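# Move pencil case from drawer to desk, close drawer

## Task

Lift the pencil case out of the open drawer and set it down on the desk, then push the drawer completely closed while everything else stays inside it. No cabinet may be shifted much from its spot. The robot must not tip over or finish leaning, or the task fails. The result has to hold without the robot supporting it at the end.

## Robot and tools

ROBOT. A Hello Robot Stretch 4 with a single arm: an omni-wheel base, a lift that rides up a mast, an arm that telescopes straight forward, a three-joint wrist (yaw, pitch, roll) and a two-finger gripper. It stands about 1.6 m tall, and the base's edge lies no more than 0.23 m from the base origin. Now and then a loose object may be nudged by something outside the robot.

FRAMES. Base frame: origin on the floor below the base centre, x ahead, y to the left, z up. hand_pose is reported in this frame as a point between the open fingertips; with all wrist joints at 0 its axes line up with the base frame. The printed hand position may be slightly wrong. The odometry frame is where the base frame was when the scene began.

execute_actions. Argument "actions" is a list holding one action or nothing (empty list = just report state and pictures). Optional "cameras": a list drawn from head_camera, head_left_camera, head_right_camera, wrist_camera, all; omitted, null or ["all"] gives every camera, [] gives none. An action contains "base", "joints" or both, plus optional "pace" and "contact_limits"; alternatively it contains only {"end_of_arm": "enable_torque"}, which re-powers wrist or gripper motors that cut out. Motions within an action begin together and may finish at different times.
- "base": exactly one key, an offset from where the base last measured itself. translate_m: straight drive in metres, forward positive, -2 to 2. strafe_m: sideways in metres, left positive, -2 to 2. rotate_rad: spin in place in radians, counter-clockwise (left) positive, -3.2 to 3.2.
- "joints": absolute targets keyed by name. lift_m 0 to 1.2 m; arm_m 0 to 0.55 m of extension; wrist_yaw_rad -1.134 to 4.276 (0 straight ahead, positive turns left, 3.14 tucked back, above 3.4 the arm may obstruct); wrist_pitch_rad -1.117 to 4.259 (0 level, 1.57 pointing down); wrist_roll_rad -1.117 to 4.259 (0 keeps fingers level, positive turns clockwise as seen from behind the hand); gripper_m -0.038 to 0.141, the fingertip gap in metres, negative meaning fingers pressing together. Done tolerances: lift and arm ±0.004, yaw and roll ±0.02, pitch ±0.05, gripper ±0.004. Targets past a range are clipped and reported; any other bad value or unknown key rejects the whole call with no motion.
- "pace": "slow", "default", "fast" or "max" (default if absent). Base speed tops out at 0.1/0.3/0.4/0.6 m/s and turning at 1/2/3/4 rad/s respectively; with the lift above 0.2 these drop further, to 0.3 m/s and 1 rad/s at lift 1.2.
- "contact_limits": only {"arm_m": value}, 0 (gentlest) to 0.75 (firmest), default 0.5; the arm halts when it pushes harder than this.
A joint or base left out of an action may still be driving toward an earlier target unseen by the statuses. Each action lasts at most 15 s. If a result reports a stop, later execute_actions, wait and finished_scene calls in that same reply are skipped.

wait: "seconds" 0 to 10; commands nothing, returns state and images.
zoom_image: "camera" plus "region" [x0, y0, x1, y1] in pixels from the top-left of that camera's latest full image, no bigger than 504 by 504.
finished_scene: "scene" is the current scene's number; ends it permanently and reports success. Only call it once the goal is met and stable.

RESULTS. base_status and joint_status tell how each commanded motion ended: "done" (for the base, wheels turned the full amount even if slipping), "off_target" (stopped short, may still push), "contact_stop_at_<key>" (hit something; that part then goes slack — a slack lift can sag under weight, slack wheels can roll), "limit_stop_at_<name>", "time_out", "torque_fault". After these the old target is dropped. on_its_own reports uncommanded things; its "held at" is the held target, not the position. limit_stop_at_tilt means a lean over 6 degrees: lift, arm and wheels go slack and ignore commands until the lean eases. limit_stop_at_own_body means a joint nearly hit the robot; moving away works, moving back presses closer; likely with pitch below -0.2 combined with roll below -0.4 or above 4. A wrist motor straining to its maximum (e.g. gripper jammed against something, or over about 2 kg held level) trips torque_fault and goes limp until enable_torque.
lidar_m: 12 rough horizontal distances from the base origin, 30-degree sectors, first straight ahead then counter-clockwise (4th left, 7th behind, 10th right); "-" means nothing seen or closer than 0.25 m. It covers about 0.15 m up to robot height, misses glass, thin legs and much behind. wrist_depth_mm: 7x7 grid of median depths, 100 to 2000 mm, read from top-left; "-" for invalid. base_odometry counts wheel rotation, so slip shows as motion; heading -3.142 to 3.142, left positive. If turned_by_wheels and turned_by_imu differ by over about 0.1 rad, expect a collision or slip and a heading error of roughly their difference. base_tilt in degrees, forward and right positive, with a fixed bias up to about 1.5. motor_effort: percent of max, positive toward higher joint values, bracket = peak in the last action; noisy, with a per-motor bias. Wheel motors wheel_0, wheel_1, wheel_2 read positive when pushing a right turn. Effort out of its rest range suggests pushing or carrying.

GRIPPING. Command gripper_m below the object's width; smaller values squeeze harder and pull the object in by up to a third of the shortfall, opening pushes it out. Neither the reading nor "done" proves a grasp; a firm squeeze (at commands of 0 or more) shows in gripper effort. Fingertips pressing on a surface can jam; raise the lift.

CAMERAS. head_camera at the mast top looks forward and down (rotate the base to look elsewhere); head_left_camera and head_right_camera are fisheyes beside it looking more steeply down, showing base and arm; wrist_camera sits behind the fingers looking along them, fingertips near the bottom. Calibration (K, distortion D, T_world_to_cam from base frame, pos_world) is given per camera with small errors; poses change as joints move.

CAUTIONS. To unfold the wrist at the start, one action with lift_m 0.4 and wrist_yaw_rad 0 works. Don't turn or drive with over 1 kg held and arm_m above 0.2, especially at fast paces; steady pushing or pulling, high gripper or high contact limits also risk tipping. Avoid drops, slips, slams, hard hits and very hard pushes, and don't shove cabinets. Shorter robot motion time is better.

Each tool is called after "Emit:" by a JSON object that holds its "fn" and its "kwargs", one argument or row to a line.

## Session

Emit:
{"fn": "execute_actions", "kwargs": {
  "actions": [
    {"joints":{"lift_m":0.6,"wrist_yaw_rad":0}}
  ]
}}

Scene clock: 2.83 s.
base_odometry: x=+0.000 y=+0.000 heading=+0.000 (m, m, rad; odometry frame)
turned_by_wheels: +0.000 (rad since the last result)
turned_by_imu: +0.001 (rad since the last result)
base_tilt: forward=-0.6 right=+0.2 (deg)
lidar_m: 2.36 1.95 1.43 1.60 1.83 1.79 2.01 1.76 1.28 1.02 2.10 2.10
base_status: not commanded
joint_positions: lift_m=+0.600 arm_m=-0.001 wrist_yaw_rad=+0.000 wrist_pitch_rad=-0.001 wrist_roll_rad=+0.009 gripper_m=+0.057
joint_status: all done
motor_effort: lift_m=+25(26) arm_m=+0(0) wrist_yaw_rad=+1(4) wrist_pitch_rad=-8(8) wrist_roll_rad=-1(0) gripper_m=-1(3) wheel_0=+1(0) wheel_1=+0(0) wheel_2=+0(0) (%)
hand_pose: x=+0.4584 y=-0.0873 z=+0.7783 quat_wxyz=(+1.000, +0.005, -0.001, +0.000) (m; base frame)
wrist_depth_mm: 1537 1756 - - - - - / 1537 1808 - - - - - / 1499 1808 - - - - - / 1499 1756 - - - - - / 1576 1808 - - - - - / 1537 1808 196 - 195 - - / 1537 1661 1863 126 1808 1661 1808
pictures: head_camera, head_left_camera, head_right_camera, wrist_camera
camera_calibration (this result's frames):
wrist_camera: T_world_to_cam=[[-0.0280193, -0.999545, -0.0111474, -0.0684351], [0.0297344, 0.0103135, -0.999505, 0.825817], [0.999165, -0.0283369, 0.0294319, -0.25584], [0, 0, 0, 1]] pos_world=[0.229154, -0.0841707, 0.832175]
Images, in order (width x height): head_camera 420x560, head_left_camera 420x672, head_right_camera 420x672, wrist_camera 616x392.

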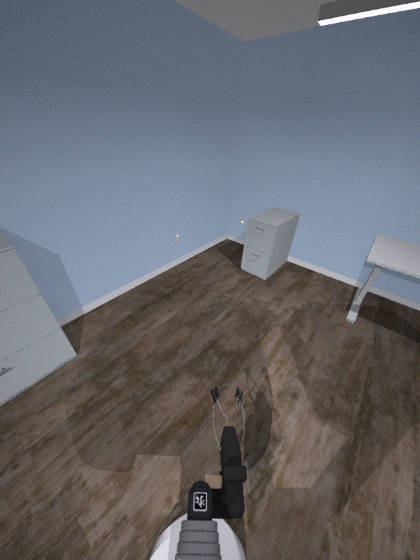

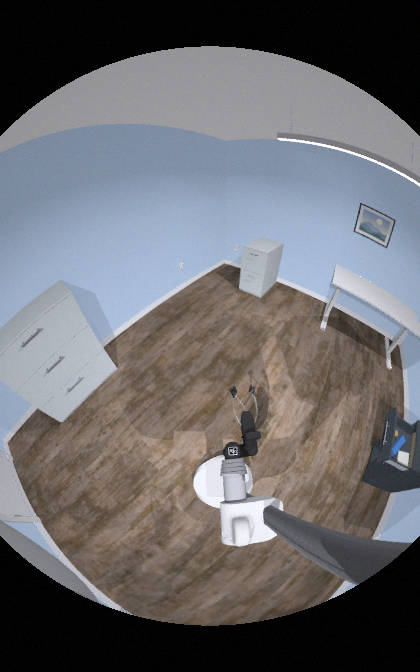

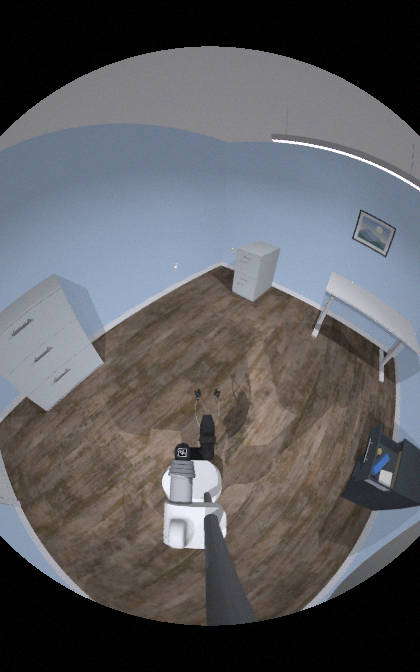

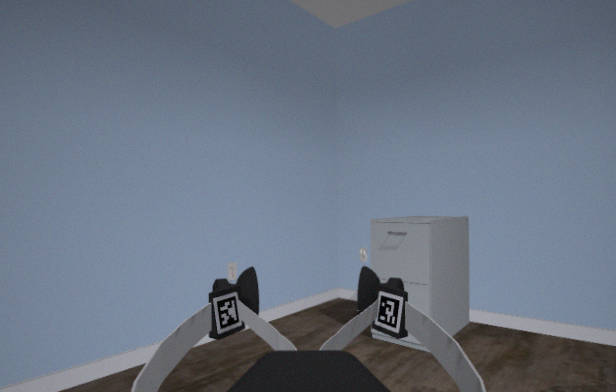

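Emit:
{"fn": "execute_actions", "kwargs": {
  "actions": [
    {"base":{"translate_m":0.9},"joints":{"lift_m":0.95,"wrist_pitch_rad":1.5,"gripper_m":0.12}}
  ],
  "cameras": []
}}

Emit:
{"fn": "execute_actions", "kwargs": {
  "actions": [
    {"base":{"rotate_rad":-2.29}}
  ],
  "cameras": ["head_camera","head_left_camera"]
}}

Scene clock: 8.43 s.
base_odometry: x=+0.900 y=+0.000 heading=+0.000 (m, m, rad; odometry frame)
turned_by_wheels: +0.000 (rad since the last result)
turned_by_imu: -0.001 (rad since the last result)
base_tilt: forward=-0.5 right=+0.2 (deg)
lidar_m: 1.72 1.36 1.34 1.04 1.53 2.50 2.78 2.35 1.42 1.78 1.53 1.50
base_status: done
joint_positions: lift_m=+0.950 arm_m=-0.001 wrist_yaw_rad=+0.000 wrist_pitch_rad=+1.500 wrist_roll_rad=+0.009 gripper_m=+0.120
joint_status: all done
motor_effort: lift_m=+23(24) arm_m=-1(0) wrist_yaw_rad=+1(1) wrist_pitch_rad=+0(6) wrist_roll_rad=+0(0) gripper_m=-5(1) wheel_0=+0(6) wheel_1=+0(3) wheel_2=+1(9) (%)
hand_pose: x=+0.1902 y=-0.0874 z=+0.8402 quat_wxyz=(+0.732, +0.003, +0.682, -0.003) (m; base frame)
wrist_depth_mm: 1098 1078 1098 1098 1098 1118 1098 / 1078 1098 1098 1098 1078 1078 1098 / 1078 1060 1060 1060 1078 1078 1060 / 1060 1042 1060 1060 1060 1060 1078 / 1060 1060 1042 931 1025 1025 1025 / 1025 1025 820 820 1008 1025 1025 / 1008 1025 809 123 1008 1008 1008
pictures: none
No camera images: the call's "cameras" was empty. Leave "cameras" out to get every camera's image.

Scene clock: 11.03 s.
base_odometry: x=+0.900 y=+0.000 heading=-2.290 (m, m, rad; odometry frame)
turned_by_wheels: -2.290 (rad since the last result)
turned_by_imu: -2.251 (rad since the last result)
base_tilt: forward=-0.5 right=+0.1 (deg)
lidar_m: 1.44 2.07 1.53 1.52 1.54 1.46 1.37 1.06 1.25 2.51 2.55 2.44
base_status: done
joint_positions: lift_m=+0.950 arm_m=-0.001 wrist_yaw_rad=+0.000 wrist_pitch_rad=+1.500 wrist_roll_rad=+0.009 gripper_m=+0.120
joint_status: not commanded
motor_effort: lift_m=+23(23) arm_m=+0(0) wrist_yaw_rad=+2(0) wrist_pitch_rad=-1(1) wrist_roll_rad=-2(1) gripper_m=-3(1) wheel_0=+1(2) wheel_1=+1(7) wheel_2=+0(6) (%)
hand_pose: x=+0.1903 y=-0.0874 z=+0.8403 quat_wxyz=(+0.732, +0.003, +0.682, -0.003) (m; base frame)
wrist_depth_mm: 1098 1098 1078 1098 1078 1098 1098 / 1098 1098 1078 1078 1078 1078 1060 / 1078 1078 1078 1078 1078 1060 1060 / 1042 1025 1060 1060 1060 1060 1060 / 1025 1042 1042 931 1042 1042 1042 / 1025 1025 831 820 1008 1008 1042 / 1025 1008 809 123 1008 1008 1008
pictures: head_camera, head_left_camera
Images, in order (width x height): head_camera 420x560, head_left_camera 420x672.

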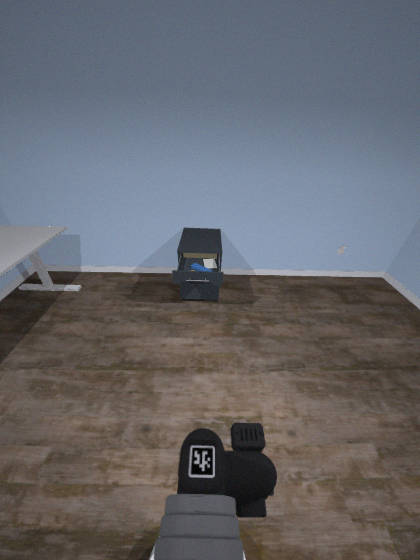

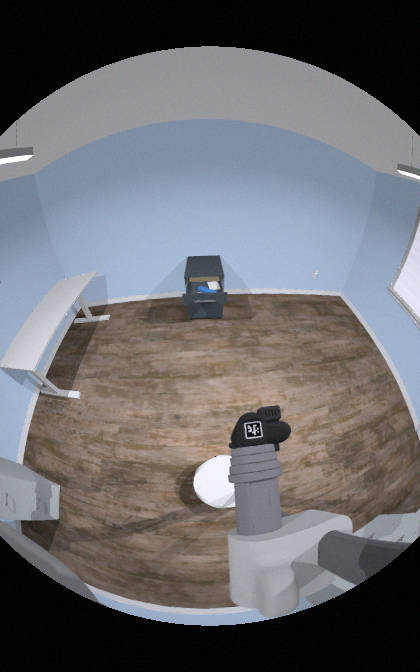

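Emit:
{"fn": "execute_actions", "kwargs": {
  "actions": [
    {"base":{"strafe_m":0.15}}
  ],
  "cameras": []
}}

Emit:
{"fn": "execute_actions", "kwargs": {
  "actions": [
    {"base":{"translate_m":1.0},"joints":{"arm_m":0.35,"wrist_pitch_rad":1.57}}
  ]
}}

Scene clock: 13.23 s.
base_odometry: x=+1.013 y=-0.099 heading=-2.290 (m, m, rad; odometry frame)
turned_by_wheels: +0.000 (rad since the last result)
turned_by_imu: +0.001 (rad since the last result)
base_tilt: forward=-0.5 right=+0.1 (deg)
lidar_m: 1.42 1.83 1.40 1.37 1.39 1.44 1.38 1.15 1.27 2.65 2.71 2.45
base_status: done
joint_positions: lift_m=+0.950 arm_m=-0.001 wrist_yaw_rad=+0.000 wrist_pitch_rad=+1.500 wrist_roll_rad=+0.009 gripper_m=+0.120
joint_status: not commanded
motor_effort: lift_m=+23(23) arm_m=+0(0) wrist_yaw_rad=+1(1) wrist_pitch_rad=+0(1) wrist_roll_rad=+0(1) gripper_m=-2(1) wheel_0=+1(9) wheel_1=-1(10) wheel_2=+0(1) (%)
hand_pose: x=+0.1903 y=-0.0874 z=+0.8403 quat_wxyz=(+0.732, +0.003, +0.682, -0.003) (m; base frame)
wrist_depth_mm: 1098 1078 1118 1098 1098 1118 1118 / 1078 1078 1098 1078 1060 1078 1098 / 1060 1060 1060 1060 1060 1060 1060 / 1060 1042 1060 1060 1042 1042 1060 / 1042 1042 1042 931 1042 1042 1042 / 1025 1025 831 820 1008 1025 1008 / 1025 1008 809 123 1008 1025 1008
pictures: none
No camera images: the call's "cameras" was empty. Leave "cameras" out to get every camera's image.

Scene clock: 18.03 s.
base_odometry: x=+0.354 y=-0.851 heading=-2.290 (m, m, rad; odometry frame)
turned_by_wheels: +0.000 (rad since the last result)
turned_by_imu: -0.002 (rad since the last result)
base_tilt: forward=-0.6 right=+0.1 (deg)
lidar_m: 0.40 0.46 1.37 1.28 1.32 1.89 2.38 2.01 2.74 2.57 1.99 0.45
base_status: done
joint_positions: lift_m=+0.950 arm_m=+0.349 wrist_yaw_rad=+0.000 wrist_pitch_rad=+1.570 wrist_roll_rad=+0.009 gripper_m=+0.120
joint_status: all done
motor_effort: lift_m=+23(23) arm_m=+7(9) wrist_yaw_rad=+0(2) wrist_pitch_rad=+1(0) wrist_roll_rad=-2(0) gripper_m=-6(1) wheel_0=+0(3) wheel_1=+0(0) wheel_2=+0(9) (%)
hand_pose: x=+0.5199 y=-0.0874 z=+0.8395 quat_wxyz=(+0.707, +0.003, +0.707, -0.003) (m; base frame)
wrist_depth_mm: 1060 480 421 418 424 1042 1060 / 1060 1060 539 539 535 1042 1042 / 1060 1042 539 508 539 1042 1042 / 1042 1060 535 535 535 1060 1042 / 1042 1025 535 544 535 1060 1042 / 1042 1025 433 484 433 1025 1042 / 1025 1042 1042 123 1042 1042 1042
pictures: head_camera, head_left_camera, head_right_camera, wrist_camera
camera_calibration (this result's frames):
wrist_camera: T_world_to_cam=[[-0.0109726, -0.999538, 0.0283315, -0.108124], [-0.99952, 0.0101428, -0.0292682, 0.605737], [0.0289674, -0.028639, -0.99917, 1.04883], [0, 0, 0, 1]] pos_world=[0.573878, -0.0841802, 1.06875]
Images, in order (width x height): head_camera 420x560, head_left_camera 420x672, head_right_camera 420x672, wrist_camera 616x392.

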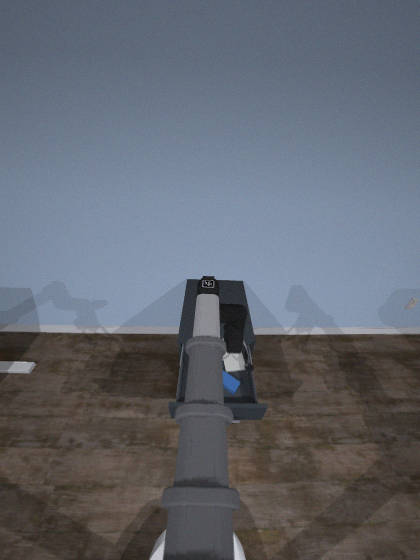

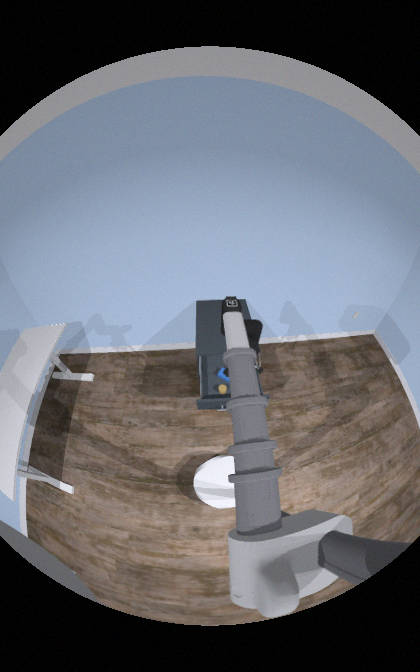

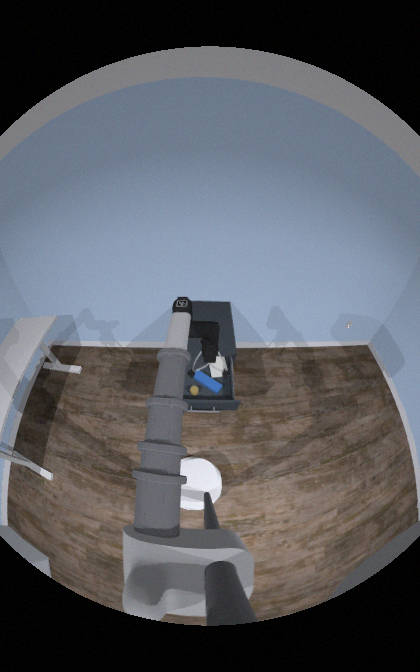

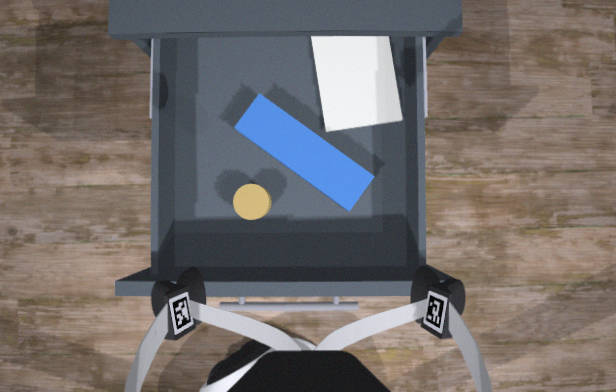

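Emit:
{"fn": "execute_actions", "kwargs": {
  "actions": [
    {"base":{"strafe_m":0.035},"joints":{"arm_m":0.505,"wrist_roll_rad":-0.95,"lift_m":0.76,"gripper_m":0.095}}
  ],
  "cameras": ["wrist_camera","head_right_camera"]
}}

Scene clock: 20.60 s.
base_odometry: x=+0.381 y=-0.874 heading=-2.290 (m, m, rad; odometry frame)
turned_by_wheels: +0.000 (rad since the last result)
turned_by_imu: +0.001 (rad since the last result)
base_tilt: forward=-0.5 right=+0.1 (deg)
lidar_m: 0.40 1.38 1.32 1.24 1.31 1.86 2.38 2.02 2.80 2.62 1.98 0.46
base_status: done
joint_positions: lift_m=+0.760 arm_m=+0.504 wrist_yaw_rad=+0.000 wrist_pitch_rad=+1.570 wrist_roll_rad=-0.950 gripper_m=+0.095
joint_status: all done
motor_effort: lift_m=+17(21) arm_m=+8(9) wrist_yaw_rad=+1(2) wrist_pitch_rad=+3(1) wrist_roll_rad=+0(6) gripper_m=+0(5) wheel_0=+2(7) wheel_1=-1(7) wheel_2=+0(0) (%)
hand_pose: x=+0.6748 y=-0.0874 z=+0.6501 quat_wxyz=(+0.629, -0.323, +0.629, +0.323) (m; base frame)
wrist_depth_mm: 866 866 866 293 229 229 229 / 866 866 324 353 229 229 229 / 866 347 351 349 236 227 228 / 343 351 349 349 349 227 226 / 329 349 349 320 349 227 225 / 291 349 198 319 198 340 224 / 259 314 347 126 340 334 235
pictures: head_right_camera, wrist_camera
camera_calibration (this result's frames):
wrist_camera: T_world_to_cam=[[0.811723, -0.583324, 0.0289814, -0.620235], [-0.582648, -0.812214, -0.0288119, 0.401557], [0.0403457, 0.00650127, -0.999165, 0.850416], [0, 0, 0, 1]] pos_world=[0.703115, -0.0411765, 0.87925]
Images, in order (width x height): head_right_camera 420x672, wrist_camera 616x392.

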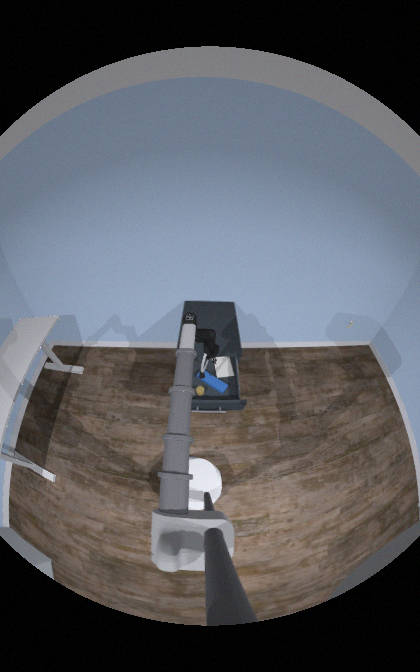

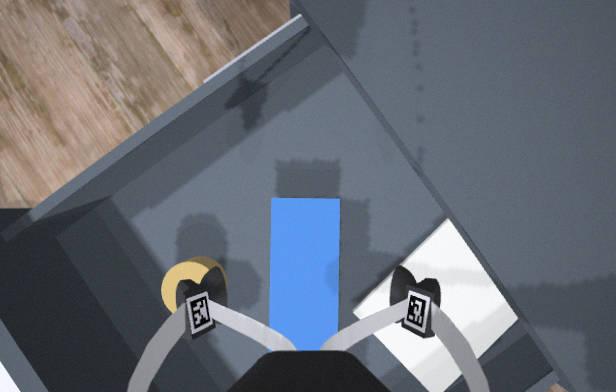

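Emit:
{"fn": "execute_actions", "kwargs": {
  "actions": [
    {"joints":{"lift_m":0.655,"gripper_m":0.085},"pace":"slow"}
  ],
  "cameras": ["wrist_camera"]
}}

Emit:
{"fn": "execute_actions", "kwargs": {
  "actions": [
    {"joints":{"gripper_m":0.015}}
  ],
  "cameras": ["wrist_camera"]
}}

Emit:
{"fn": "execute_actions", "kwargs": {
  "actions": [
    {"joints":{"lift_m":1.0}}
  ],
  "cameras": ["wrist_camera"]
}}

Scene clock: 22.93 s.
base_odometry: x=+0.381 y=-0.874 heading=-2.290 (m, m, rad; odometry frame)
turned_by_wheels: +0.000 (rad since the last result)
turned_by_imu: +0.001 (rad since the last result)
base_tilt: forward=-0.5 right=+0.2 (deg)
lidar_m: 0.41 1.38 1.33 1.25 1.31 1.86 2.37 2.05 2.80 2.62 1.99 0.42
base_status: not commanded
joint_positions: lift_m=+0.655 arm_m=+0.504 wrist_yaw_rad=+0.000 wrist_pitch_rad=+1.570 wrist_roll_rad=-0.950 gripper_m=+0.085
joint_status: all done
motor_effort: lift_m=+16(15) arm_m=+8(8) wrist_yaw_rad=+1(2) wrist_pitch_rad=+0(0) wrist_roll_rad=-1(2) gripper_m=-3(1) wheel_0=+2(2) wheel_1=-1(2) wheel_2=+0(0) (%)
hand_pose: x=+0.6748 y=-0.0874 z=+0.5451 quat_wxyz=(+0.629, -0.323, +0.629, +0.323) (m; base frame)
wrist_depth_mm: 778 201 220 250 248 124 - / 768 213 248 247 248 124 123 / 208 248 248 247 247 246 123 / 247 246 246 216 246 245 129 / 247 246 245 216 245 237 236 / 245 211 202 214 200 235 235 / 243 209 243 126 235 234 234
pictures: wrist_camera
camera_calibration (this result's frames):
wrist_camera: T_world_to_cam=[[0.811723, -0.583324, 0.0289813, -0.617194], [-0.582648, -0.812214, -0.0288118, 0.398533], [0.0403456, 0.00650128, -0.999165, 0.745527], [0, 0, 0, 1]] pos_world=[0.703117, -0.0411765, 0.774274]
Images, in order (width x height): wrist_camera 616x392.

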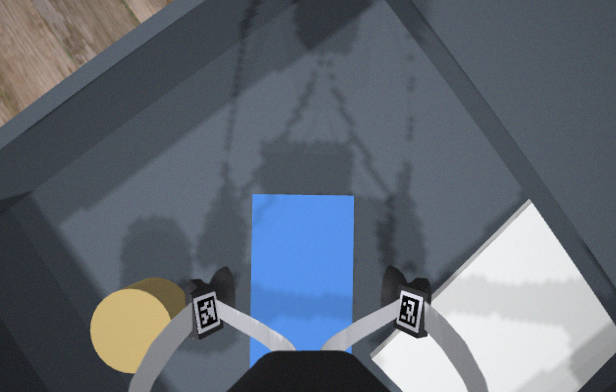

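Scene clock: 24.43 s.
base_odometry: x=+0.381 y=-0.874 heading=-2.290 (m, m, rad; odometry frame)
turned_by_wheels: +0.000 (rad since the last result)
turned_by_imu: +0.001 (rad since the last result)
base_tilt: forward=-0.4 right=+0.2 (deg)
lidar_m: 0.42 1.37 1.32 1.22 1.31 1.86 2.37 2.03 2.81 2.62 2.00 0.43
base_status: not commanded
joint_positions: lift_m=+0.655 arm_m=+0.504 wrist_yaw_rad=+0.000 wrist_pitch_rad=+1.570 wrist_roll_rad=-0.950 gripper_m=+0.015
joint_status: all done
motor_effort: lift_m=+17(16) arm_m=+7(7) wrist_yaw_rad=+1(1) wrist_pitch_rad=+1(3) wrist_roll_rad=-2(1) gripper_m=-12(23) wheel_0=+2(2) wheel_1=-1(1) wheel_2=+0(0) (%)
hand_pose: x=+0.6748 y=-0.0874 z=+0.5451 quat_wxyz=(+0.629, -0.323, +0.629, +0.323) (m; base frame)
wrist_depth_mm: 778 202 220 249 248 124 - / 768 213 248 248 247 124 123 / 210 248 246 246 246 245 123 / 247 246 247 202 245 245 129 / 244 246 245 202 244 236 236 / 245 211 192 202 192 236 235 / 243 210 243 156 234 235 234
pictures: wrist_camera
camera_calibration (this result's frames):
wrist_camera: T_world_to_cam=[[0.811723, -0.583323, 0.0289813, -0.617195], [-0.582647, -0.812214, -0.0288118, 0.398533], [0.0403456, 0.0065013, -0.999165, 0.745527], [0, 0, 0, 1]] pos_world=[0.703117, -0.0411765, 0.774274]
Images, in order (width x height): wrist_camera 616x392.

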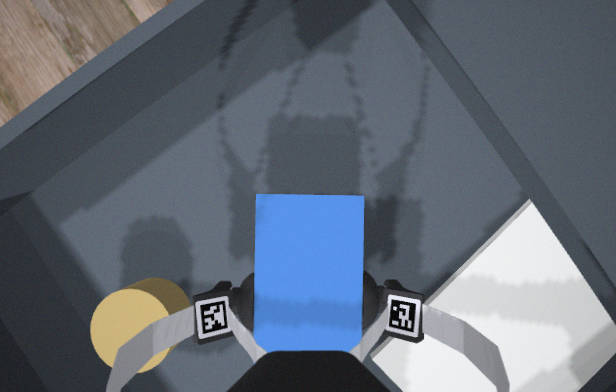

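Scene clock: 26.87 s.
base_odometry: x=+0.381 y=-0.874 heading=-2.290 (m, m, rad; odometry frame)
turned_by_wheels: +0.000 (rad since the last result)
turned_by_imu: +0.001 (rad since the last result)
base_tilt: forward=-0.4 right=+0.1 (deg)
lidar_m: 0.42 1.37 1.31 1.25 1.31 1.86 2.37 2.04 2.83 2.62 1.98 0.44
base_status: not commanded
joint_positions: lift_m=+1.000 arm_m=+0.504 wrist_yaw_rad=+0.000 wrist_pitch_rad=+1.570 wrist_roll_rad=-0.950 gripper_m=+0.015
joint_status: all done
motor_effort: lift_m=+25(25) arm_m=+8(7) wrist_yaw_rad=+2(1) wrist_pitch_rad=-1(1) wrist_roll_rad=-2(2) gripper_m=-15(18) wheel_0=+2(2) wheel_1=-1(1) wheel_2=+0(1) (%)
hand_pose: x=+0.6748 y=-0.0874 z=+0.8894 quat_wxyz=(+0.629, -0.323, +0.629, +0.323) (m; base frame)
wrist_depth_mm: 1118 1138 1098 1098 469 469 469 / 1098 1098 1098 466 469 466 462 / 1098 1118 1098 580 466 462 466 / 1098 1078 585 203 466 462 462 / 1098 569 585 202 574 462 459 / 891 878 191 202 192 459 1078 / 878 866 525 156 1078 1078 1060
pictures: wrist_camera
camera_calibration (this result's frames):
wrist_camera: T_world_to_cam=[[0.811723, -0.583323, 0.0289814, -0.627175], [-0.582648, -0.812214, -0.0288119, 0.408455], [0.0403457, 0.00650129, -0.999165, 1.0895], [0, 0, 0, 1]] pos_world=[0.703121, -0.0411765, 1.11854]
Images, in order (width x height): wrist_camera 616x392.

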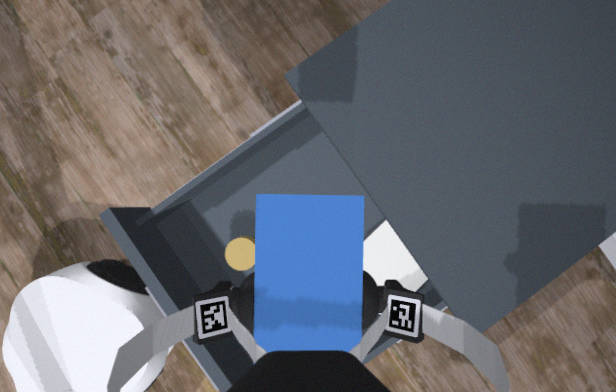

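Emit:
{"fn": "execute_actions", "kwargs": {
  "actions": [
    {"base":{"translate_m":-0.2}}
  ],
  "cameras": []
}}

Emit:
{"fn": "execute_actions", "kwargs": {
  "actions": [
    {"base":{"rotate_rad":1.57},"pace":"slow"}
  ],
  "cameras": []
}}

Emit:
{"fn": "execute_actions", "kwargs": {
  "actions": [
    {"base":{"translate_m":0.75}}
  ],
  "cameras": ["wrist_camera","head_right_camera"]
}}

Scene clock: 29.70 s.
base_odometry: x=+0.513 y=-0.724 heading=-2.290 (m, m, rad; odometry frame)
turned_by_wheels: +0.000 (rad since the last result)
turned_by_imu: +0.002 (rad since the last result)
base_tilt: forward=-0.5 right=+0.1 (deg)
lidar_m: 0.61 1.60 1.31 1.25 1.71 1.88 2.17 1.86 2.35 2.64 2.27 0.58
base_status: done
joint_positions: lift_m=+1.000 arm_m=+0.504 wrist_yaw_rad=+0.000 wrist_pitch_rad=+1.570 wrist_roll_rad=-0.950 gripper_m=+0.015
joint_status: not commanded
motor_effort: lift_m=+26(26) arm_m=+7(7) wrist_yaw_rad=+1(1) wrist_pitch_rad=+0(1) wrist_roll_rad=-2(3) gripper_m=-17(18) wheel_0=-1(6) wheel_1=+1(3) wheel_2=-1(7) (%)
hand_pose: x=+0.6748 y=-0.0874 z=+0.8894 quat_wxyz=(+0.629, -0.323, +0.629, +0.323) (m; base frame)
wrist_depth_mm: 1138 1118 1098 1118 1098 469 469 / 1118 1118 1098 1098 591 466 466 / 1118 1118 1098 591 580 585 462 / 1098 1118 1118 202 574 574 462 / 1098 1078 1098 202 585 580 1060 / 878 891 192 202 192 1078 1078 / 878 878 1060 156 1078 1078 1060
pictures: none
No camera images: the call's "cameras" was empty. Leave "cameras" out to get every camera's image.

Scene clock: 32.57 s.
base_odometry: x=+0.512 y=-0.724 heading=-0.720 (m, m, rad; odometry frame)
turned_by_wheels: +1.570 (rad since the last result)
turned_by_imu: +1.545 (rad since the last result)
base_tilt: forward=-0.5 right=+0.2 (deg)
lidar_m: 1.23 1.71 1.82 2.18 1.87 2.31 2.66 2.29 0.68 0.60 1.57 0.56
base_status: done
joint_positions: lift_m=+1.000 arm_m=+0.504 wrist_yaw_rad=+0.000 wrist_pitch_rad=+1.570 wrist_roll_rad=-0.950 gripper_m=+0.015
joint_status: not commanded
motor_effort: lift_m=+25(25) arm_m=+7(7) wrist_yaw_rad=+1(1) wrist_pitch_rad=+0(0) wrist_roll_rad=-2(1) gripper_m=-21(18) wheel_0=-2(7) wheel_1=+1(5) wheel_2=+0(6) (%)
hand_pose: x=+0.6749 y=-0.0874 z=+0.8894 quat_wxyz=(+0.629, -0.323, +0.629, +0.323) (m; base frame)
wrist_depth_mm: 1118 1118 1118 1118 1098 1098 1098 / 1098 1098 1118 1078 1118 1098 1098 / 1118 1098 1098 1098 1118 1098 1098 / 1098 1078 1118 203 1098 1098 1078 / 1118 1098 1098 202 1078 1098 1078 / 878 878 191 202 191 1078 1078 / 878 878 1060 156 1078 1078 1078
pictures: none
No camera images: the call's "cameras" was empty. Leave "cameras" out to get every camera's image.

Scene clock: 36.57 s.
base_odometry: x=+1.076 y=-1.218 heading=-0.720 (m, m, rad; odometry frame)
turned_by_wheels: +0.000 (rad since the last result)
turned_by_imu: -0.001 (rad since the last result)
base_tilt: forward=-0.4 right=+0.2 (deg)
lidar_m: 0.50 0.52 1.24 2.21 2.27 2.40 3.45 0.91 0.90 1.48 0.76 0.52
base_status: done
joint_positions: lift_m=+1.000 arm_m=+0.504 wrist_yaw_rad=+0.000 wrist_pitch_rad=+1.570 wrist_roll_rad=-0.950 gripper_m=+0.015
joint_status: not commanded
motor_effort: lift_m=+24(26) arm_m=+7(7) wrist_yaw_rad=+1(1) wrist_pitch_rad=+0(0) wrist_roll_rad=+0(1) gripper_m=-16(15) wheel_0=+1(5) wheel_1=+0(6) wheel_2=+1(9) (%)
hand_pose: x=+0.6749 y=-0.0874 z=+0.8894 quat_wxyz=(+0.629, -0.323, +0.629, +0.323) (m; base frame)
wrist_depth_mm: 1118 399 397 394 394 392 392 / 397 397 394 394 394 394 389 / 1098 392 389 394 392 394 389 / 1098 392 392 203 387 387 387 / 1098 904 387 202 389 389 387 / 878 878 191 202 192 384 387 / 866 878 389 156 387 384 382
pictures: head_right_camera, wrist_camera
camera_calibration (this result's frames):
wrist_camera: T_world_to_cam=[[0.811723, -0.583323, 0.0289813, -0.627252], [-0.582647, -0.812214, -0.0288118, 0.40851], [0.0403456, 0.0065013, -0.999165, 1.08959], [0, 0, 0, 1]] pos_world=[0.703212, -0.0411765, 1.11863]
Images, in order (width x height): head_right_camera 420x672, wrist_camera 616x392.

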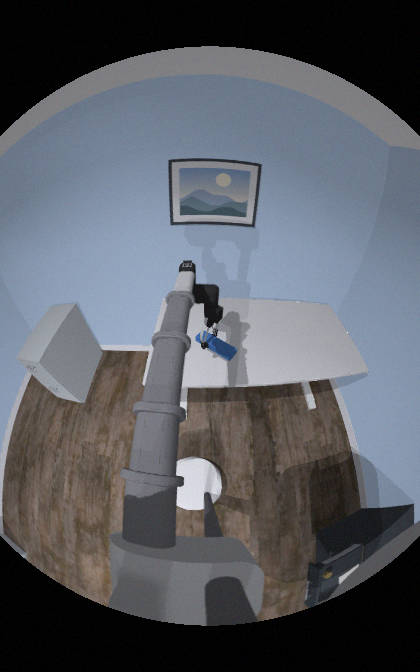

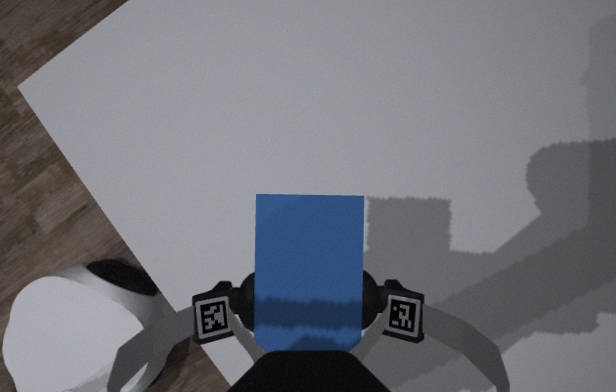

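Emit:
{"fn": "execute_actions", "kwargs": {
  "actions": [
    {"joints":{"lift_m":0.856,"arm_m":0.55},"pace":"slow"}
  ],
  "cameras": []
}}

Emit:
{"fn": "execute_actions", "kwargs": {
  "actions": [
    {"joints":{"gripper_m":0.1}}
  ],
  "cameras": []
}}

Emit:
{"fn": "execute_actions", "kwargs": {
  "actions": [
    {"joints":{"lift_m":0.92}}
  ],
  "cameras": []
}}

Emit:
{"fn": "execute_actions", "kwargs": {
  "actions": [
    {"base":{"translate_m":-0.75},"joints":{"arm_m":0,"wrist_roll_rad":0}}
  ],
  "cameras": []
}}

Emit:
{"fn": "execute_actions", "kwargs": {
  "actions": [
    {"base":{"rotate_rad":-1.57},"joints":{"lift_m":0.4,"wrist_pitch_rad":0,"gripper_m":0}}
  ],
  "cameras": ["wrist_camera","head_right_camera"]
}}

Scene clock: 40.07 s.
base_odometry: x=+1.076 y=-1.218 heading=-0.720 (m, m, rad; odometry frame)
turned_by_wheels: +0.000 (rad since the last result)
turned_by_imu: +0.001 (rad since the last result)
base_tilt: forward=-0.4 right=+0.2 (deg)
lidar_m: 0.50 0.51 1.25 2.21 2.29 2.36 3.45 0.92 0.88 1.50 0.77 0.52
base_status: not commanded
joint_positions: lift_m=+0.856 arm_m=+0.548 wrist_yaw_rad=+0.000 wrist_pitch_rad=+1.570 wrist_roll_rad=-0.950 gripper_m=+0.015
joint_status: all done
joint sent to its limit — the command would take arm_m past its upper limit, so that joint was sent only as far as its limit.
motor_effort: lift_m=+17(26) arm_m=+8(8) wrist_yaw_rad=+2(1) wrist_pitch_rad=-1(1) wrist_roll_rad=-1(1) gripper_m=-21(19) wheel_0=+1(1) wheel_1=+0(0) wheel_2=+1(1) (%)
hand_pose: x=+0.7187 y=-0.0874 z=+0.7461 quat_wxyz=(+0.629, -0.323, +0.629, +0.323) (m; base frame)
wrist_depth_mm: 253 251 251 251 250 250 249 / 252 251 250 250 250 249 249 / 250 251 249 248 249 248 248 / 249 249 249 203 247 247 247 / 249 248 247 202 246 246 246 / 249 247 193 202 192 245 245 / 248 246 246 155 245 243 243
pictures: none
No camera images: the call's "cameras" was empty. Leave "cameras" out to get every camera's image.

Scene clock: 41.73 s.
base_odometry: x=+1.076 y=-1.218 heading=-0.720 (m, m, rad; odometry frame)
turned_by_wheels: +0.000 (rad since the last result)
turned_by_imu: +0.001 (rad since the last result)
base_tilt: forward=-0.5 right=+0.1 (deg)
lidar_m: 0.48 0.53 1.26 2.21 2.28 2.38 3.45 0.93 0.91 1.49 0.75 0.54
base_status: not commanded
joint_positions: lift_m=+0.856 arm_m=+0.548 wrist_yaw_rad=+0.000 wrist_pitch_rad=+1.570 wrist_roll_rad=-0.950 gripper_m=+0.100
joint_status: all done
motor_effort: lift_m=+17(17) arm_m=+7(8) wrist_yaw_rad=+1(1) wrist_pitch_rad=+0(1) wrist_roll_rad=-1(1) gripper_m=-4(19) wheel_0=+1(1) wheel_1=+0(0) wheel_2=+1(0) (%)
hand_pose: x=+0.7187 y=-0.0874 z=+0.7461 quat_wxyz=(+0.629, -0.323, +0.629, +0.323) (m; base frame)
wrist_depth_mm: 252 252 251 251 251 250 250 / 253 251 251 251 250 249 250 / 252 251 249 249 249 248 247 / 249 248 249 218 248 247 247 / 249 249 248 218 247 247 246 / 248 246 204 217 202 246 245 / 246 246 246 126 244 244 245
pictures: none
No camera images: the call's "cameras" was empty. Leave "cameras" out to get every camera's image.

Scene clock: 42.93 s.
base_odometry: x=+1.076 y=-1.218 heading=-0.720 (m, m, rad; odometry frame)
turned_by_wheels: +0.000 (rad since the last result)
turned_by_imu: +0.000 (rad since the last result)
base_tilt: forward=-0.5 right=+0.1 (deg)
lidar_m: 0.48 0.53 1.26 2.22 2.27 2.39 3.47 0.90 0.92 1.48 0.76 0.55
base_status: not commanded
joint_positions: lift_m=+0.920 arm_m=+0.548 wrist_yaw_rad=+0.000 wrist_pitch_rad=+1.570 wrist_roll_rad=-0.950 gripper_m=+0.100
joint_status: all done
motor_effort: lift_m=+25(27) arm_m=+8(7) wrist_yaw_rad=+1(2) wrist_pitch_rad=-1(0) wrist_roll_rad=+0(1) gripper_m=-1(1) wheel_0=+1(1) wheel_1=+0(0) wheel_2=+1(0) (%)
hand_pose: x=+0.7187 y=-0.0874 z=+0.8094 quat_wxyz=(+0.629, -0.323, +0.629, +0.323) (m; base frame)
wrist_depth_mm: 315 317 315 314 315 314 312 / 314 317 314 314 312 312 310 / 314 312 312 310 310 310 309 / 314 312 312 310 310 309 309 / 310 310 310 281 310 307 306 / 809 310 203 278 202 307 304 / 798 307 309 126 307 307 306
pictures: none
No camera images: the call's "cameras" was empty. Leave "cameras" out to get every camera's image.

Scene clock: 46.93 s.
base_odometry: x=+0.513 y=-0.724 heading=-0.720 (m, m, rad; odometry frame)
turned_by_wheels: +0.000 (rad since the last result)
turned_by_imu: +0.004 (rad since the last result)
base_tilt: forward=-0.6 right=+0.2 (deg)
lidar_m: 1.23 1.68 1.81 2.18 1.87 2.32 2.67 2.30 0.66 0.60 1.59 1.31
base_status: done
joint_positions: lift_m=+0.920 arm_m=+0.001 wrist_yaw_rad=+0.000 wrist_pitch_rad=+1.570 wrist_roll_rad=+0.000 gripper_m=+0.100
joint_status: all done
motor_effort: lift_m=+25(25) arm_m=-7(10) wrist_yaw_rad=+2(0) wrist_pitch_rad=+0(1) wrist_roll_rad=+0(5) gripper_m=-2(1) wheel_0=-1(5) wheel_1=+1(4) wheel_2=+0(9) (%)
hand_pose: x=+0.1724 y=-0.0874 z=+0.8094 quat_wxyz=(+0.707, +0.000, +0.707, +0.000) (m; base frame)
wrist_depth_mm: 1042 1025 1025 1025 1025 1025 1042 / 1025 1042 1025 1042 1008 1008 1008 / 1025 1025 1025 1008 1008 1025 1025 / 1025 1008 1008 1025 1008 1025 1008 / 1025 1008 809 809 1025 1008 1008 / 1025 1008 204 788 202 1008 1008 / 1008 1008 798 127 1008 1008 1008
pictures: none
No camera images: the call's "cameras" was empty. Leave "cameras" out to get every camera's image.

Scene clock: 49.93 s.
base_odometry: x=+0.513 y=-0.724 heading=-2.290 (m, m, rad; odometry frame)
turned_by_wheels: -1.570 (rad since the last result)
turned_by_imu: -1.542 (rad since the last result)
base_tilt: forward=-0.5 right=+0.2 (deg)
lidar_m: 0.61 1.58 1.32 1.23 1.74 1.85 2.17 1.87 2.35 2.62 2.27 0.66
base_status: done
joint_positions: lift_m=+0.400 arm_m=+0.001 wrist_yaw_rad=+0.000 wrist_pitch_rad=+0.003 wrist_roll_rad=+0.000 gripper_m=+0.000
joint_status: all done
motor_effort: lift_m=+17(26) arm_m=-7(7) wrist_yaw_rad=+1(1) wrist_pitch_rad=-8(15) wrist_roll_rad=-1(1) gripper_m=-5(6) wheel_0=+2(6) wheel_1=+2(7) wheel_2=+1(7) (%)
hand_pose: x=+0.4607 y=-0.0874 z=+0.5777 quat_wxyz=(+1.000, +0.000, +0.002, +0.000) (m; base frame)
wrist_depth_mm: 1281 1281 1308 1336 1366 1336 1308 / 1308 1308 1308 1308 1336 1308 1336 / 1281 1308 1308 1336 1308 1336 1336 / 1281 1281 741 732 723 1336 1336 / 1281 1255 427 424 424 424 1308 / 1281 1255 424 193 421 1308 1336 / 1255 1255 723 129 732 1281 1308
pictures: head_right_camera, wrist_camera
camera_calibration (this result's frames):
wrist_camera: T_world_to_cam=[[-0.0283494, -0.999596, -0.0019322, -0.0758711], [0.0252758, 0.00121552, -0.99968, 0.626612], [0.999278, -0.0283891, 0.0252311, -0.249882], [0, 0, 0, 1]] pos_world=[0.231713, -0.0836961, 0.63257]
Images, in order (width x height): head_right_camera 420x672, wrist_camera 616x392.

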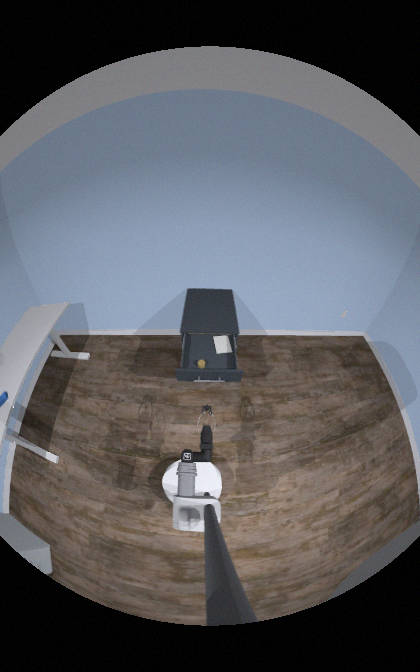

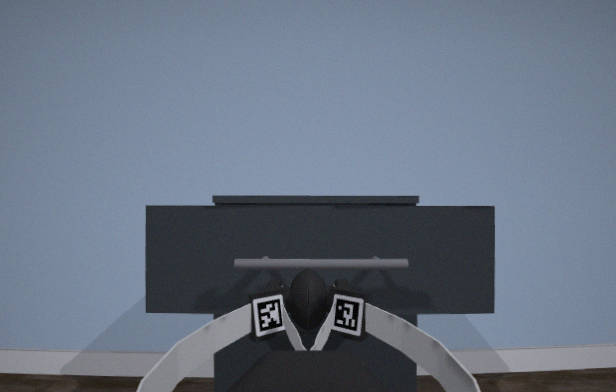

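Handle about z .57, top .63; push above it.

Emit:
{"fn": "execute_actions", "kwargs": {
  "actions": [
    {"joints":{"lift_m":0.43,"arm_m":0.54},"pace":"slow","contact_limits":{"arm_m":0.25}}
  ],
  "cameras": ["wrist_camera","head_right_camera"]
}}

Emit:
{"fn": "execute_actions", "kwargs": {
  "actions": [
    {"joints":{"arm_m":0.2,"lift_m":0.33}}
  ],
  "cameras": ["wrist_camera","head_right_camera"]
}}

Scene clock: 56.73 s.
base_odometry: x=+0.513 y=-0.724 heading=-2.289 (m, m, rad; odometry frame)
turned_by_wheels: +0.000 (rad since the last result)
turned_by_imu: +0.003 (rad since the last result)
base_tilt: forward=-0.5 right=+0.2 (deg)
lidar_m: 0.93 1.59 1.30 1.25 1.74 1.83 2.19 1.84 2.35 2.62 2.28 0.99
base_status: not commanded
joint_positions: lift_m=+0.430 arm_m=+0.515 wrist_yaw_rad=-0.004 wrist_pitch_rad=+0.002 wrist_roll_rad=+0.000 gripper_m=+0.000
joint_status: arm_m contact_stop (moved +0.514 of +0.539); the others done
on_its_own: arm_m is slack since a contact_stop (your +0.540 is given up)
motor_effort: lift_m=+21(26) arm_m=+0(17) wrist_yaw_rad=+13(29) wrist_pitch_rad=-5(8) wrist_roll_rad=-2(0) gripper_m=-7(3) wheel_0=+5(5) wheel_1=+4(5) wheel_2=-4(8) (%)
contact_limits: arm_m 0.25
hand_pose: x=+0.9740 y=-0.0885 z=+0.6073 quat_wxyz=(+1.000, +0.000, +0.001, -0.002) (m; base frame)
wrist_depth_mm: 809 809 809 820 831 820 831 / 798 809 809 809 820 820 820 / 798 798 798 809 798 820 820 / 788 778 798 820 809 820 831 / 232 231 233 232 232 231 231 / 231 231 231 201 231 231 232 / 230 230 199 129 199 230 230
pictures: head_right_camera, wrist_camera
camera_calibration (this result's frames):
wrist_camera: T_world_to_cam=[[-0.0322564, -0.999478, -0.0019662, -0.0585537], [0.0264891, 0.00111165, -0.999648, 0.642091], [0.999129, -0.0322971, 0.0264394, -0.764494], [0, 0, 0, 1]] pos_world=[0.744931, -0.0839279, 0.661963]
Images, in order (width x height): head_right_camera 420x672, wrist_camera 616x392.

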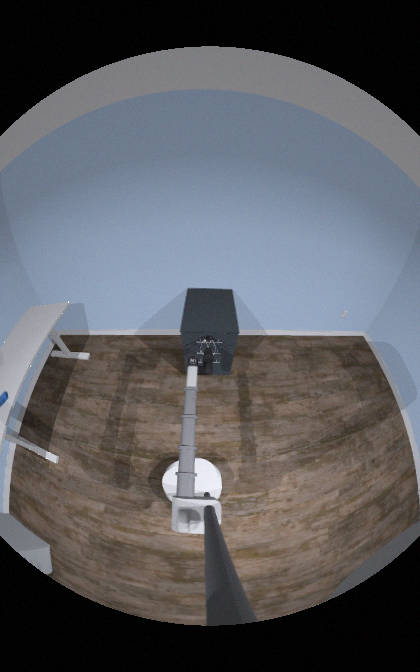

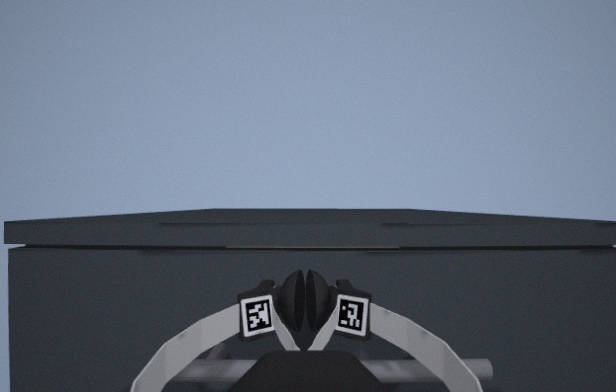

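not run: a stop came earlier in this reply.

Emit:
{"fn": "execute_actions", "kwargs": {
  "actions": [
    {"joints":{"arm_m":0.42}}
  ],
  "cameras": []
}}

Emit:
{"fn": "finished_scene", "kwargs": {
  "scene": 1
}}

Scene clock: 58.40 s.
base_odometry: x=+0.513 y=-0.724 heading=-2.289 (m, m, rad; odometry frame)
turned_by_wheels: +0.000 (rad since the last result)
turned_by_imu: +0.001 (rad since the last result)
base_tilt: forward=-0.5 right=+0.2 (deg)
lidar_m: 0.91 1.58 1.29 1.24 1.72 1.84 2.18 1.85 2.34 2.62 2.26 1.01
base_status: not commanded
joint_positions: lift_m=+0.430 arm_m=+0.421 wrist_yaw_rad=+0.000 wrist_pitch_rad=+0.002 wrist_roll_rad=+0.000 gripper_m=+0.000
joint_status: all done
motor_effort: lift_m=+21(21) arm_m=-8(9) wrist_yaw_rad=+2(12) wrist_pitch_rad=-7(3) wrist_roll_rad=+1(1) gripper_m=-7(0) wheel_0=+2(5) wheel_1=+2(5) wheel_2=+1(4) (%)
hand_pose: x=+0.8807 y=-0.0874 z=+0.6073 quat_wxyz=(+1.000, +0.000, +0.001, +0.000) (m; base frame)
wrist_depth_mm: 904 904 904 904 904 904 917 / 866 891 891 891 904 917 917 / 878 878 891 904 917 904 917 / 891 891 891 891 904 917 904 / 878 324 324 324 324 324 917 / 878 325 322 194 324 322 891 / 878 324 322 129 322 320 904
pictures: none
No camera images: the call's "cameras" was empty. Leave "cameras" out to get every camera's image.

The scene is finished: the task was done.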